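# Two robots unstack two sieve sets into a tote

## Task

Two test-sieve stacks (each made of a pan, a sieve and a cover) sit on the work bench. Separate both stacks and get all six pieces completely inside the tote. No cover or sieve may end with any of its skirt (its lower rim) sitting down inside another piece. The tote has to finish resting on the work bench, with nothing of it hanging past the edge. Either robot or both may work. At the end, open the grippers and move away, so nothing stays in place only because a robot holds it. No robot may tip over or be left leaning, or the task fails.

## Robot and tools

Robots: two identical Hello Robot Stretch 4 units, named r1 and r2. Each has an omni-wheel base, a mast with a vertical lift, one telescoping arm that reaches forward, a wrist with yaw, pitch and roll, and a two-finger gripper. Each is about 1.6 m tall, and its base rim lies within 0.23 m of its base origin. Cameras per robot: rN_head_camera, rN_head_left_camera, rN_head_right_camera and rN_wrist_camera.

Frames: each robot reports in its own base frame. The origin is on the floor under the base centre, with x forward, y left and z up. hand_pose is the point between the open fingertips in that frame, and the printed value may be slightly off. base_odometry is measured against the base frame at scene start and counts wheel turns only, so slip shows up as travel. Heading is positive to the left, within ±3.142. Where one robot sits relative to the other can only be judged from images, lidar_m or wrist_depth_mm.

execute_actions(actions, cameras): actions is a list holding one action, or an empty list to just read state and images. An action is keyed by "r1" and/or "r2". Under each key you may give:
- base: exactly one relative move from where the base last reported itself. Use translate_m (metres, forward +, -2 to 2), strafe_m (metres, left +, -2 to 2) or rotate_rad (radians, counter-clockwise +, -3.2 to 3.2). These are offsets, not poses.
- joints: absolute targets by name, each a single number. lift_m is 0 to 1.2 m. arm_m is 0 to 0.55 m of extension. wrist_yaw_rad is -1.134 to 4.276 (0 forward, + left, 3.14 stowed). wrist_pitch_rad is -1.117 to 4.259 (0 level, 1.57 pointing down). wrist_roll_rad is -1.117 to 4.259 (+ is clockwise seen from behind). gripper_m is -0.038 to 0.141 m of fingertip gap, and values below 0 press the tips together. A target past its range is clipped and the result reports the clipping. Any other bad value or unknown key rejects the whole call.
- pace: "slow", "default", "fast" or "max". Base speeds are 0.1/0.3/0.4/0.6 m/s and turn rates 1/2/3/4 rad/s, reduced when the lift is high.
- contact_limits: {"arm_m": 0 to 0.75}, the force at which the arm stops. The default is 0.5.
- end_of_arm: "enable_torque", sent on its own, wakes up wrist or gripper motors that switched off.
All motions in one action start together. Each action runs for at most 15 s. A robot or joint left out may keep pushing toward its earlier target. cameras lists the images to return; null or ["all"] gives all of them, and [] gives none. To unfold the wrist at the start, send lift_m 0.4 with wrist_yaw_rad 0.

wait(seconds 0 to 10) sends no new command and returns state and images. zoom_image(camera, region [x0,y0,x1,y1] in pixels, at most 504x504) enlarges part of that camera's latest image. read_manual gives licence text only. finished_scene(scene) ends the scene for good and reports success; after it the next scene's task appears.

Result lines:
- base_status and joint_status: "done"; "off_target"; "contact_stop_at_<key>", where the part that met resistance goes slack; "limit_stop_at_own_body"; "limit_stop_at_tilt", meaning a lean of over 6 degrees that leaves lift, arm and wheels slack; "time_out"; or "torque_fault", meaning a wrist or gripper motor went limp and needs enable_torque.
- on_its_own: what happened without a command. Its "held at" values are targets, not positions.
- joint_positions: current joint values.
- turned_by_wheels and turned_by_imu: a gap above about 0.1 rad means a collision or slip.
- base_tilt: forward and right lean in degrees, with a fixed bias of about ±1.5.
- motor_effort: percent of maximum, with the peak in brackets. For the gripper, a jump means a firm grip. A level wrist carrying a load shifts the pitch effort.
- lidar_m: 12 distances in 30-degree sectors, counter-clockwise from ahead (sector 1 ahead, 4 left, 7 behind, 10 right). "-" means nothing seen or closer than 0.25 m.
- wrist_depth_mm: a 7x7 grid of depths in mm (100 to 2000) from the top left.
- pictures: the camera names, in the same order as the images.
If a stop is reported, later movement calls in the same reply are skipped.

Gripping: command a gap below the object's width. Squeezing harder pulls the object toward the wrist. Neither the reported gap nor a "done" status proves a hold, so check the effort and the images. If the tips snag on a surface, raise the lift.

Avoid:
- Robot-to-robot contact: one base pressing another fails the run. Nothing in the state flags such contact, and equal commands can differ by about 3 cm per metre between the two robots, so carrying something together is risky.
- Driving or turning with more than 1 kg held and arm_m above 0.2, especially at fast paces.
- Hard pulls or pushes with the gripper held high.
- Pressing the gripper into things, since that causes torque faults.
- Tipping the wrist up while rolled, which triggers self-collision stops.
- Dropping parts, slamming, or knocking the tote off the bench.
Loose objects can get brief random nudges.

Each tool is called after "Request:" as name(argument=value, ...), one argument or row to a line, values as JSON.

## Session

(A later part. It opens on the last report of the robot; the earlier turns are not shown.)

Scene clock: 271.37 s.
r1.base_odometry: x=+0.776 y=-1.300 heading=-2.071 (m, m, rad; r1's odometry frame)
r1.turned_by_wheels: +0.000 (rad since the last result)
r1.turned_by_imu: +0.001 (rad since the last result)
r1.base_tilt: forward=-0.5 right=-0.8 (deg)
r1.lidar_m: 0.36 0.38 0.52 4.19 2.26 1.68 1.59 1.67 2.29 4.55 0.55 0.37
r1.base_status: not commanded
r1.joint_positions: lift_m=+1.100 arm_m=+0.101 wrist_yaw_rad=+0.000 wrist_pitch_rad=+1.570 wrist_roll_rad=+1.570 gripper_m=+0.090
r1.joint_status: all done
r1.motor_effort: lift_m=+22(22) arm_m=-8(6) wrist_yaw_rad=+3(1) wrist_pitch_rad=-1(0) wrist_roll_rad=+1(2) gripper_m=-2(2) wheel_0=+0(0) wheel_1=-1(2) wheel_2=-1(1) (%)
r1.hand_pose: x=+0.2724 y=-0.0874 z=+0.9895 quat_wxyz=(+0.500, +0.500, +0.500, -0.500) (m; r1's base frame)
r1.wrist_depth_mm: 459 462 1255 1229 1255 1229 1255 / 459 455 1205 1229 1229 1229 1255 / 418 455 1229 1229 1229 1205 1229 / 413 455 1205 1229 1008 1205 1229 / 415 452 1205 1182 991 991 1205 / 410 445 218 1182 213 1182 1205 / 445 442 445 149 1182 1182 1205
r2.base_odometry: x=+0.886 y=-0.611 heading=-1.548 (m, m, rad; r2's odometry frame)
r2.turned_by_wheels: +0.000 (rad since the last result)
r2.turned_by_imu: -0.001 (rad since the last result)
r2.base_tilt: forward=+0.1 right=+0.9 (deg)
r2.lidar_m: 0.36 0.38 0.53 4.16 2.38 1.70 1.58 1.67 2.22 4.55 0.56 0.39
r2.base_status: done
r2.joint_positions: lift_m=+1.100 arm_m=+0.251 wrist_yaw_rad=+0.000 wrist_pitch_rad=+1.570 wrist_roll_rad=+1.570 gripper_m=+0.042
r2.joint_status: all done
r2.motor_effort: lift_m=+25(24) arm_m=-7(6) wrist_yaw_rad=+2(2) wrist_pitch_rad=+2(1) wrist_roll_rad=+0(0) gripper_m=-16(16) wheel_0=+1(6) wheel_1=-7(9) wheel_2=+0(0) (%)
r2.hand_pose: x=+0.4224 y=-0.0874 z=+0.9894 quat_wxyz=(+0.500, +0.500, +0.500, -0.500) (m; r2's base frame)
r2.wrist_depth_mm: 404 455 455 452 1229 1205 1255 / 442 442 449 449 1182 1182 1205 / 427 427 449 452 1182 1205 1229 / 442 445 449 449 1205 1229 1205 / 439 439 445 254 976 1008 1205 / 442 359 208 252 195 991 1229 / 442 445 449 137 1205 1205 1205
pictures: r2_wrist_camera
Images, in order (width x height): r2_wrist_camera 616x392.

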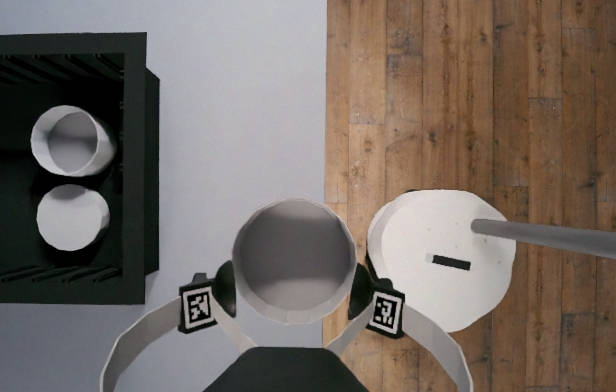

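Request:
execute_actions(
  actions=[
    {"r2":{"joints":{"arm_m":0.521},"pace":"slow"},"r1":{"base":{"translate_m":-0.45}}},
  ],
  cameras=[],
)

Request:
execute_actions(
  actions=[
    {"r2":{"joints":{"lift_m":0.96},"pace":"slow"}},
  ],
  cameras=["r2_wrist_camera"],
)

Scene clock: 278.53 s.
r1.base_odometry: x=+0.992 y=-0.906 heading=-2.071 (m, m, rad; r1's odometry frame)
r1.turned_by_wheels: +0.000 (rad since the last result)
r1.turned_by_imu: +0.003 (rad since the last result)
r1.base_tilt: forward=-0.7 right=-1.0 (deg)
r1.lidar_m: 0.80 0.84 4.34 4.17 1.63 1.19 1.14 1.20 1.68 4.52 1.17 0.84
r1.base_status: done
r1.joint_positions: lift_m=+1.100 arm_m=+0.101 wrist_yaw_rad=+0.000 wrist_pitch_rad=+1.570 wrist_roll_rad=+1.570 gripper_m=+0.090
r1.joint_status: not commanded
r1.motor_effort: lift_m=+22(22) arm_m=-7(8) wrist_yaw_rad=+2(2) wrist_pitch_rad=-1(1) wrist_roll_rad=+1(1) gripper_m=-4(2) wheel_0=+1(3) wheel_1=-1(4) wheel_2=+0(8) (%)
r1.hand_pose: x=+0.2724 y=-0.0874 z=+0.9895 quat_wxyz=(+0.500, +0.500, +0.500, -0.500) (m; r1's base frame)
r1.wrist_depth_mm: 1205 1229 1255 1229 1229 1229 1255 / 1205 1229 1229 1205 1229 1229 1255 / 1229 1205 1229 1229 1205 1229 1229 / 1229 1229 1229 1205 1008 1229 1205 / 1182 1205 1205 1205 1008 1008 1205 / 1160 1182 219 1182 213 1182 1182 / 1205 1182 1182 149 1205 1205 1182
r2.base_odometry: x=+0.886 y=-0.611 heading=-1.548 (m, m, rad; r2's odometry frame)
r2.turned_by_wheels: +0.000 (rad since the last result)
r2.turned_by_imu: +0.002 (rad since the last result)
r2.base_tilt: forward=+0.1 right=+0.8 (deg)
r2.lidar_m: 0.37 0.38 0.54 4.17 2.38 1.69 1.59 1.64 2.22 4.56 0.56 0.38
r2.base_status: not commanded
r2.joint_positions: lift_m=+1.100 arm_m=+0.520 wrist_yaw_rad=+0.000 wrist_pitch_rad=+1.570 wrist_roll_rad=+1.570 gripper_m=+0.042
r2.joint_status: all done
r2.motor_effort: lift_m=+25(25) arm_m=+7(10) wrist_yaw_rad=+1(1) wrist_pitch_rad=+0(2) wrist_roll_rad=+0(0) gripper_m=-15(16) wheel_0=+1(1) wheel_1=-6(6) wheel_2=+0(0) (%)
r2.hand_pose: x=+0.6908 y=-0.0874 z=+0.9894 quat_wxyz=(+0.500, +0.500, +0.500, -0.500) (m; r2's base frame)
r2.wrist_depth_mm: 445 449 455 455 455 459 1205 / 373 410 418 421 387 459 1229 / 404 421 449 433 449 459 1182 / 407 427 445 445 449 462 1205 / 407 445 445 254 449 455 1008 / 387 359 208 253 195 452 991 / 445 449 445 138 452 452 1182
pictures: none
No camera images: the call's "cameras" was empty. Leave "cameras" out to get every camera's image.

Scene clock: 280.50 s.
r1.base_odometry: x=+0.992 y=-0.906 heading=-2.071 (m, m, rad; r1's odometry frame)
r1.turned_by_wheels: +0.000 (rad since the last result)
r1.turned_by_imu: +0.000 (rad since the last result)
r1.base_tilt: forward=-0.7 right=-0.9 (deg)
r1.lidar_m: 0.80 0.83 4.35 4.19 1.63 1.20 1.15 1.19 1.65 4.50 1.20 0.88
r1.base_status: not commanded
r1.joint_positions: lift_m=+1.100 arm_m=+0.101 wrist_yaw_rad=+0.000 wrist_pitch_rad=+1.570 wrist_roll_rad=+1.570 gripper_m=+0.090
r1.joint_status: not commanded
r1.motor_effort: lift_m=+21(21) arm_m=-8(8) wrist_yaw_rad=+1(2) wrist_pitch_rad=-1(2) wrist_roll_rad=+1(1) gripper_m=-4(1) wheel_0=+0(0) wheel_1=+0(1) wheel_2=+0(0) (%)
r1.hand_pose: x=+0.2724 y=-0.0874 z=+0.9895 quat_wxyz=(+0.500, +0.500, +0.500, -0.500) (m; r1's base frame)
r1.wrist_depth_mm: 1229 1205 1255 1255 1229 1229 1229 / 1229 1229 1229 1229 1229 1229 1229 / 1229 1205 1229 1229 1205 1229 1229 / 1229 1229 1229 1205 1008 1205 1205 / 1205 1205 1205 1205 991 976 1205 / 1182 1205 219 1205 213 1205 1182 / 1182 1182 1182 149 1182 1205 1182
r2.base_odometry: x=+0.886 y=-0.611 heading=-1.548 (m, m, rad; r2's odometry frame)
r2.turned_by_wheels: +0.000 (rad since the last result)
r2.turned_by_imu: +0.001 (rad since the last result)
r2.base_tilt: forward=+0.2 right=+0.8 (deg)
r2.lidar_m: 0.36 0.36 0.54 4.18 2.38 1.68 1.58 1.64 2.19 4.55 0.58 0.40
r2.base_status: not commanded
r2.joint_positions: lift_m=+0.960 arm_m=+0.520 wrist_yaw_rad=+0.000 wrist_pitch_rad=+1.570 wrist_roll_rad=+1.570 gripper_m=+0.042
r2.joint_status: all done
r2.motor_effort: lift_m=+17(23) arm_m=+7(7) wrist_yaw_rad=+2(2) wrist_pitch_rad=+1(0) wrist_roll_rad=+0(0) gripper_m=-16(17) wheel_0=+1(1) wheel_1=-6(6) wheel_2=+0(0) (%)
r2.hand_pose: x=+0.6908 y=-0.0874 z=+0.8500 quat_wxyz=(+0.500, +0.500, +0.500, -0.500) (m; r2's base frame)
r2.wrist_depth_mm: 274 277 282 282 265 317 320 / 285 307 309 310 312 319 320 / 285 310 310 291 314 315 317 / 287 307 309 310 314 317 315 / 287 307 307 253 312 315 317 / 306 306 208 253 195 314 315 / 224 222 223 138 225 315 314
pictures: r2_wrist_camera
Images, in order (width x height): r2_wrist_camera 616x392.

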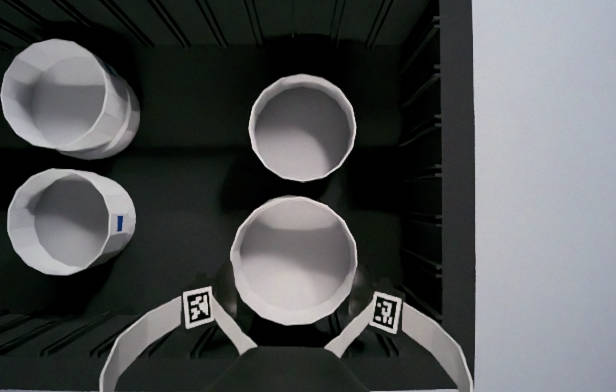

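Request:
execute_actions(
  actions=[
    {"r2":{"joints":{"lift_m":0.929},"pace":"slow"}},
  ],
  cameras=["r2_wrist_camera"],
)

Scene clock: 284.63 s.
r1.base_odometry: x=+0.992 y=-0.906 heading=-2.071 (m, m, rad; r1's odometry frame)
r1.turned_by_wheels: +0.000 (rad since the last result)
r1.turned_by_imu: +0.001 (rad since the last result)
r1.base_tilt: forward=-0.6 right=-0.9 (deg)
r1.lidar_m: 0.80 0.84 4.33 4.19 1.61 1.21 1.12 1.20 1.65 4.50 1.18 0.86
r1.base_status: not commanded
r1.joint_positions: lift_m=+1.100 arm_m=+0.101 wrist_yaw_rad=+0.000 wrist_pitch_rad=+1.570 wrist_roll_rad=+1.570 gripper_m=+0.090
r1.joint_status: not commanded
r1.motor_effort: lift_m=+22(22) arm_m=-8(7) wrist_yaw_rad=+2(2) wrist_pitch_rad=-1(0) wrist_roll_rad=+1(0) gripper_m=-1(2) wheel_0=+1(1) wheel_1=+0(1) wheel_2=+0(0) (%)
r1.hand_pose: x=+0.2724 y=-0.0874 z=+0.9895 quat_wxyz=(+0.500, +0.500, +0.500, -0.500) (m; r1's base frame)
r1.wrist_depth_mm: 1229 1229 1229 1229 1255 1229 1229 / 1229 1229 1205 1229 1229 1229 1229 / 1229 1229 1229 1205 1229 1229 1205 / 1182 1205 1205 1205 1025 1229 1205 / 1182 1205 1182 1205 991 991 1205 / 1182 1182 218 1205 213 1182 1205 / 1205 1205 1182 149 1205 1160 1205
r2.base_odometry: x=+0.886 y=-0.611 heading=-1.548 (m, m, rad; r2's odometry frame)
r2.turned_by_wheels: +0.000 (rad since the last result)
r2.turned_by_imu: +0.001 (rad since the last result)
r2.base_tilt: forward=+0.3 right=+0.8 (deg)
r2.lidar_m: 0.38 0.38 0.53 4.17 2.38 1.69 1.58 1.66 2.20 4.56 0.56 0.39
r2.base_status: not commanded
r2.joint_positions: lift_m=+0.929 arm_m=+0.520 wrist_yaw_rad=+0.000 wrist_pitch_rad=+1.570 wrist_roll_rad=+1.570 gripper_m=+0.042
r2.joint_status: all done
r2.motor_effort: lift_m=+17(19) arm_m=+7(7) wrist_yaw_rad=+1(1) wrist_pitch_rad=-1(3) wrist_roll_rad=+0(0) gripper_m=-18(17) wheel_0=+1(2) wheel_1=-6(6) wheel_2=+0(0) (%)
r2.hand_pose: x=+0.6908 y=-0.0874 z=+0.8190 quat_wxyz=(+0.500, +0.500, +0.500, -0.500) (m; r2's base frame)
r2.wrist_depth_mm: 254 278 279 281 265 200 287 / 253 278 279 263 282 202 289 / 254 278 279 263 281 202 286 / 258 278 278 281 279 203 287 / 258 277 278 254 281 202 285 / 276 276 208 252 194 202 285 / 214 199 211 138 209 195 285
pictures: r2_wrist_camera
Images, in order (width x height): r2_wrist_camera 616x392.

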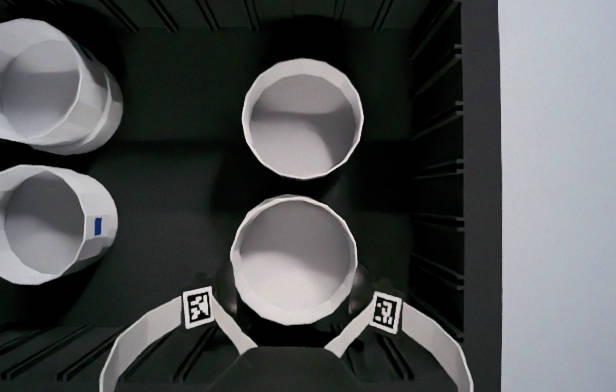

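Request:
execute_actions(
  actions=[
    {"r2":{"joints":{"gripper_m":0.09},"pace":"slow"}},
  ],
  cameras=[],
)

Request:
execute_actions(
  actions=[
    {"r2":{"joints":{"lift_m":1.1}}},
  ],
  cameras=["r2_wrist_camera"],
)

Request:
execute_actions(
  actions=[
    {"r2":{"joints":{"arm_m":0.05},"base":{"translate_m":-0.45}}},
  ],
  cameras=["r2_head_camera"],
)

Scene clock: 290.47 s.
r1.base_odometry: x=+0.992 y=-0.906 heading=-2.071 (m, m, rad; r1's odometry frame)
r1.turned_by_wheels: +0.000 (rad since the last result)
r1.turned_by_imu: +0.001 (rad since the last result)
r1.base_tilt: forward=-0.8 right=-0.9 (deg)
r1.lidar_m: 0.78 0.85 4.36 4.19 1.62 1.19 1.14 1.20 1.66 4.52 1.17 0.86
r1.base_status: not commanded
r1.joint_positions: lift_m=+1.100 arm_m=+0.101 wrist_yaw_rad=+0.000 wrist_pitch_rad=+1.570 wrist_roll_rad=+1.570 gripper_m=+0.090
r1.joint_status: not commanded
r1.motor_effort: lift_m=+22(21) arm_m=-7(7) wrist_yaw_rad=+2(1) wrist_pitch_rad=-2(1) wrist_roll_rad=+0(1) gripper_m=-3(2) wheel_0=+1(0) wheel_1=+0(0) wheel_2=+0(0) (%)
r1.hand_pose: x=+0.2724 y=-0.0874 z=+0.9895 quat_wxyz=(+0.500, +0.500, +0.500, -0.500) (m; r1's base frame)
r1.wrist_depth_mm: 1229 1229 1255 1255 1229 1255 1229 / 1205 1205 1255 1229 1229 1229 1229 / 1205 1229 1205 1229 1205 1205 1205 / 1229 1205 1229 1229 1008 1229 1205 / 1205 1182 1205 1182 991 991 1182 / 1205 1182 219 1205 213 1182 1182 / 1182 1182 1205 149 1205 1205 1182
r2.base_odometry: x=+0.886 y=-0.611 heading=-1.548 (m, m, rad; r2's odometry frame)
r2.turned_by_wheels: +0.000 (rad since the last result)
r2.turned_by_imu: +0.002 (rad since the last result)
r2.base_tilt: forward=+0.4 right=+0.9 (deg)
r2.lidar_m: 0.36 0.39 0.50 4.16 2.34 1.69 1.59 1.65 2.19 4.55 0.60 0.40
r2.base_status: not commanded
r2.joint_positions: lift_m=+0.929 arm_m=+0.520 wrist_yaw_rad=+0.000 wrist_pitch_rad=+1.570 wrist_roll_rad=+1.570 gripper_m=+0.090
r2.joint_status: all done
r2.motor_effort: lift_m=+17(18) arm_m=+7(7) wrist_yaw_rad=+2(2) wrist_pitch_rad=-1(2) wrist_roll_rad=+0(0) gripper_m=+0(16) wheel_0=+2(1) wheel_1=-6(6) wheel_2=+0(0) (%)
r2.hand_pose: x=+0.6906 y=-0.0874 z=+0.8190 quat_wxyz=(+0.500, +0.500, +0.500, -0.500) (m; r2's base frame)
r2.wrist_depth_mm: 254 279 281 281 265 200 287 / 253 279 279 263 281 202 287 / 253 278 279 262 281 203 286 / 258 277 278 281 283 203 285 / 258 277 278 255 282 202 286 / 276 276 214 255 209 202 283 / 215 200 214 138 205 196 286
pictures: none
No camera images: the call's "cameras" was empty. Leave "cameras" out to get every camera's image.

Scene clock: 292.27 s.
r1.base_odometry: x=+0.992 y=-0.906 heading=-2.071 (m, m, rad; r1's odometry frame)
r1.turned_by_wheels: +0.000 (rad since the last result)
r1.turned_by_imu: +0.000 (rad since the last result)
r1.base_tilt: forward=-0.6 right=-0.8 (deg)
r1.lidar_m: 0.80 0.84 4.35 4.18 1.62 1.21 1.15 1.21 1.67 4.52 1.15 0.87
r1.base_status: not commanded
r1.joint_positions: lift_m=+1.100 arm_m=+0.101 wrist_yaw_rad=+0.000 wrist_pitch_rad=+1.570 wrist_roll_rad=+1.570 gripper_m=+0.090
r1.joint_status: not commanded
r1.motor_effort: lift_m=+22(22) arm_m=-8(8) wrist_yaw_rad=+3(2) wrist_pitch_rad=+2(1) wrist_roll_rad=+1(1) gripper_m=-3(2) wheel_0=+1(0) wheel_1=-1(1) wheel_2=+0(0) (%)
r1.hand_pose: x=+0.2724 y=-0.0874 z=+0.9895 quat_wxyz=(+0.500, +0.500, +0.500, -0.500) (m; r1's base frame)
r1.wrist_depth_mm: 1255 1229 1255 1229 1229 1229 1255 / 1229 1229 1229 1229 1229 1229 1205 / 1205 1205 1229 1229 1229 1229 1229 / 1205 1205 1229 1182 1025 1229 1205 / 1205 1182 1229 1205 1008 991 1205 / 1182 1205 219 1205 213 1205 1205 / 1182 1182 1182 149 1205 1205 1182
r2.base_odometry: x=+0.886 y=-0.611 heading=-1.548 (m, m, rad; r2's odometry frame)
r2.turned_by_wheels: +0.000 (rad since the last result)
r2.turned_by_imu: +0.001 (rad since the last result)
r2.base_tilt: forward=+0.2 right=+0.8 (deg)
r2.lidar_m: 0.37 0.39 0.53 4.18 2.36 1.69 1.59 1.66 2.21 4.54 0.58 0.38
r2.base_status: not commanded
r2.joint_positions: lift_m=+1.100 arm_m=+0.520 wrist_yaw_rad=+0.000 wrist_pitch_rad=+1.570 wrist_roll_rad=+1.570 gripper_m=+0.090
r2.joint_status: all done
r2.motor_effort: lift_m=+24(26) arm_m=+8(7) wrist_yaw_rad=+1(2) wrist_pitch_rad=+1(0) wrist_roll_rad=+0(0) gripper_m=-2(2) wheel_0=+1(1) wheel_1=-5(6) wheel_2=+0(0) (%)
r2.hand_pose: x=+0.6907 y=-0.0874 z=+0.9894 quat_wxyz=(+0.500, +0.500, +0.500, -0.500) (m; r2's base frame)
r2.wrist_depth_mm: 445 449 452 452 459 459 1229 / 373 407 415 418 389 459 1229 / 407 421 445 430 449 455 1229 / 404 427 442 445 449 459 1205 / 402 445 445 427 449 452 991 / 387 359 214 364 208 459 1008 / 445 445 445 138 449 452 1229
pictures: r2_wrist_camera
Images, in order (width x height): r2_wrist_camera 616x392.

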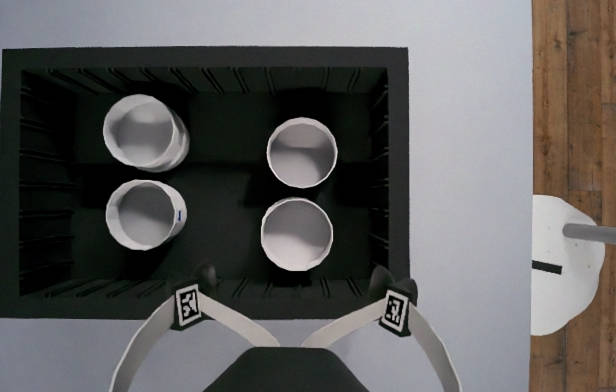

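Scene clock: 295.23 s.
r1.base_odometry: x=+0.992 y=-0.906 heading=-2.071 (m, m, rad; r1's odometry frame)
r1.turned_by_wheels: +0.000 (rad since the last result)
r1.turned_by_imu: +0.001 (rad since the last result)
r1.base_tilt: forward=-0.6 right=-0.9 (deg)
r1.lidar_m: 0.80 0.86 4.34 4.18 1.63 1.21 1.13 1.20 1.68 4.49 1.18 0.86
r1.base_status: not commanded
r1.joint_positions: lift_m=+1.100 arm_m=+0.101 wrist_yaw_rad=+0.000 wrist_pitch_rad=+1.570 wrist_roll_rad=+1.570 gripper_m=+0.090
r1.joint_status: not commanded
r1.motor_effort: lift_m=+22(21) arm_m=-8(7) wrist_yaw_rad=+1(2) wrist_pitch_rad=-2(0) wrist_roll_rad=+1(1) gripper_m=-3(1) wheel_0=+0(1) wheel_1=-1(0) wheel_2=+0(0) (%)
r1.hand_pose: x=+0.2724 y=-0.0874 z=+0.9895 quat_wxyz=(+0.500, +0.500, +0.500, -0.500) (m; r1's base frame)
r1.wrist_depth_mm: 1229 1255 1229 1229 1255 1229 1255 / 1229 1229 1205 1255 1229 1229 1229 / 1205 1205 1229 1205 1205 1205 1229 / 1229 1205 1229 1205 1008 1229 1229 / 1205 1205 1205 1205 991 1008 1205 / 1205 1205 218 1205 213 1205 1205 / 1182 1205 1205 149 1205 1205 1205
r2.base_odometry: x=+0.876 y=-0.161 heading=-1.549 (m, m, rad; r2's odometry frame)
r2.turned_by_wheels: +0.000 (rad since the last result)
r2.turned_by_imu: +0.001 (rad since the last result)
r2.base_tilt: forward=+0.1 right=+0.6 (deg)
r2.lidar_m: 0.81 0.85 4.39 4.16 1.68 1.21 1.14 1.17 1.57 3.94 1.23 0.84
r2.base_status: done
r2.joint_positions: lift_m=+1.100 arm_m=+0.051 wrist_yaw_rad=+0.000 wrist_pitch_rad=+1.570 wrist_roll_rad=+1.570 gripper_m=+0.090
r2.joint_status: all done
r2.motor_effort: lift_m=+23(24) arm_m=-8(7) wrist_yaw_rad=+2(0) wrist_pitch_rad=+0(2) wrist_roll_rad=+0(0) gripper_m=-1(2) wheel_0=-2(6) wheel_1=-4(9) wheel_2=+0(14) (%)
r2.hand_pose: x=+0.2223 y=-0.0874 z=+0.9895 quat_wxyz=(+0.500, +0.500, +0.500, -0.500) (m; r2's base frame)
r2.wrist_depth_mm: 1182 1182 1205 1229 1205 1229 1205 / 1205 1229 1182 1182 1205 1229 1229 / 1182 1205 1182 1205 1182 1205 1229 / 1182 1205 1182 1182 1008 1205 1229 / 1182 1182 1182 1008 991 1182 399 / 1182 1160 214 1160 209 1205 1182 / 1182 1182 1160 138 1205 1205 1205
pictures: r2_head_camera
Images, in order (width x height): r2_head_camera 420x560.

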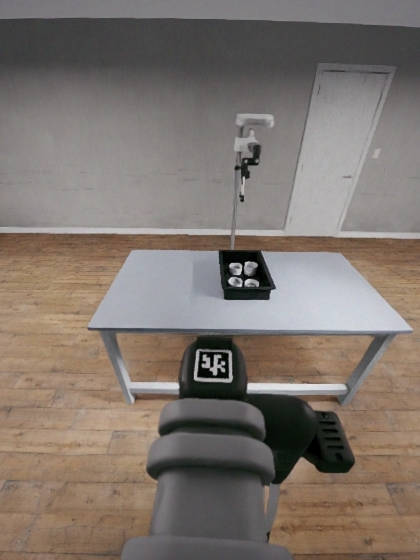

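Request:
finished_scene(
  scene=2,
)

The scene is finished: the task was done.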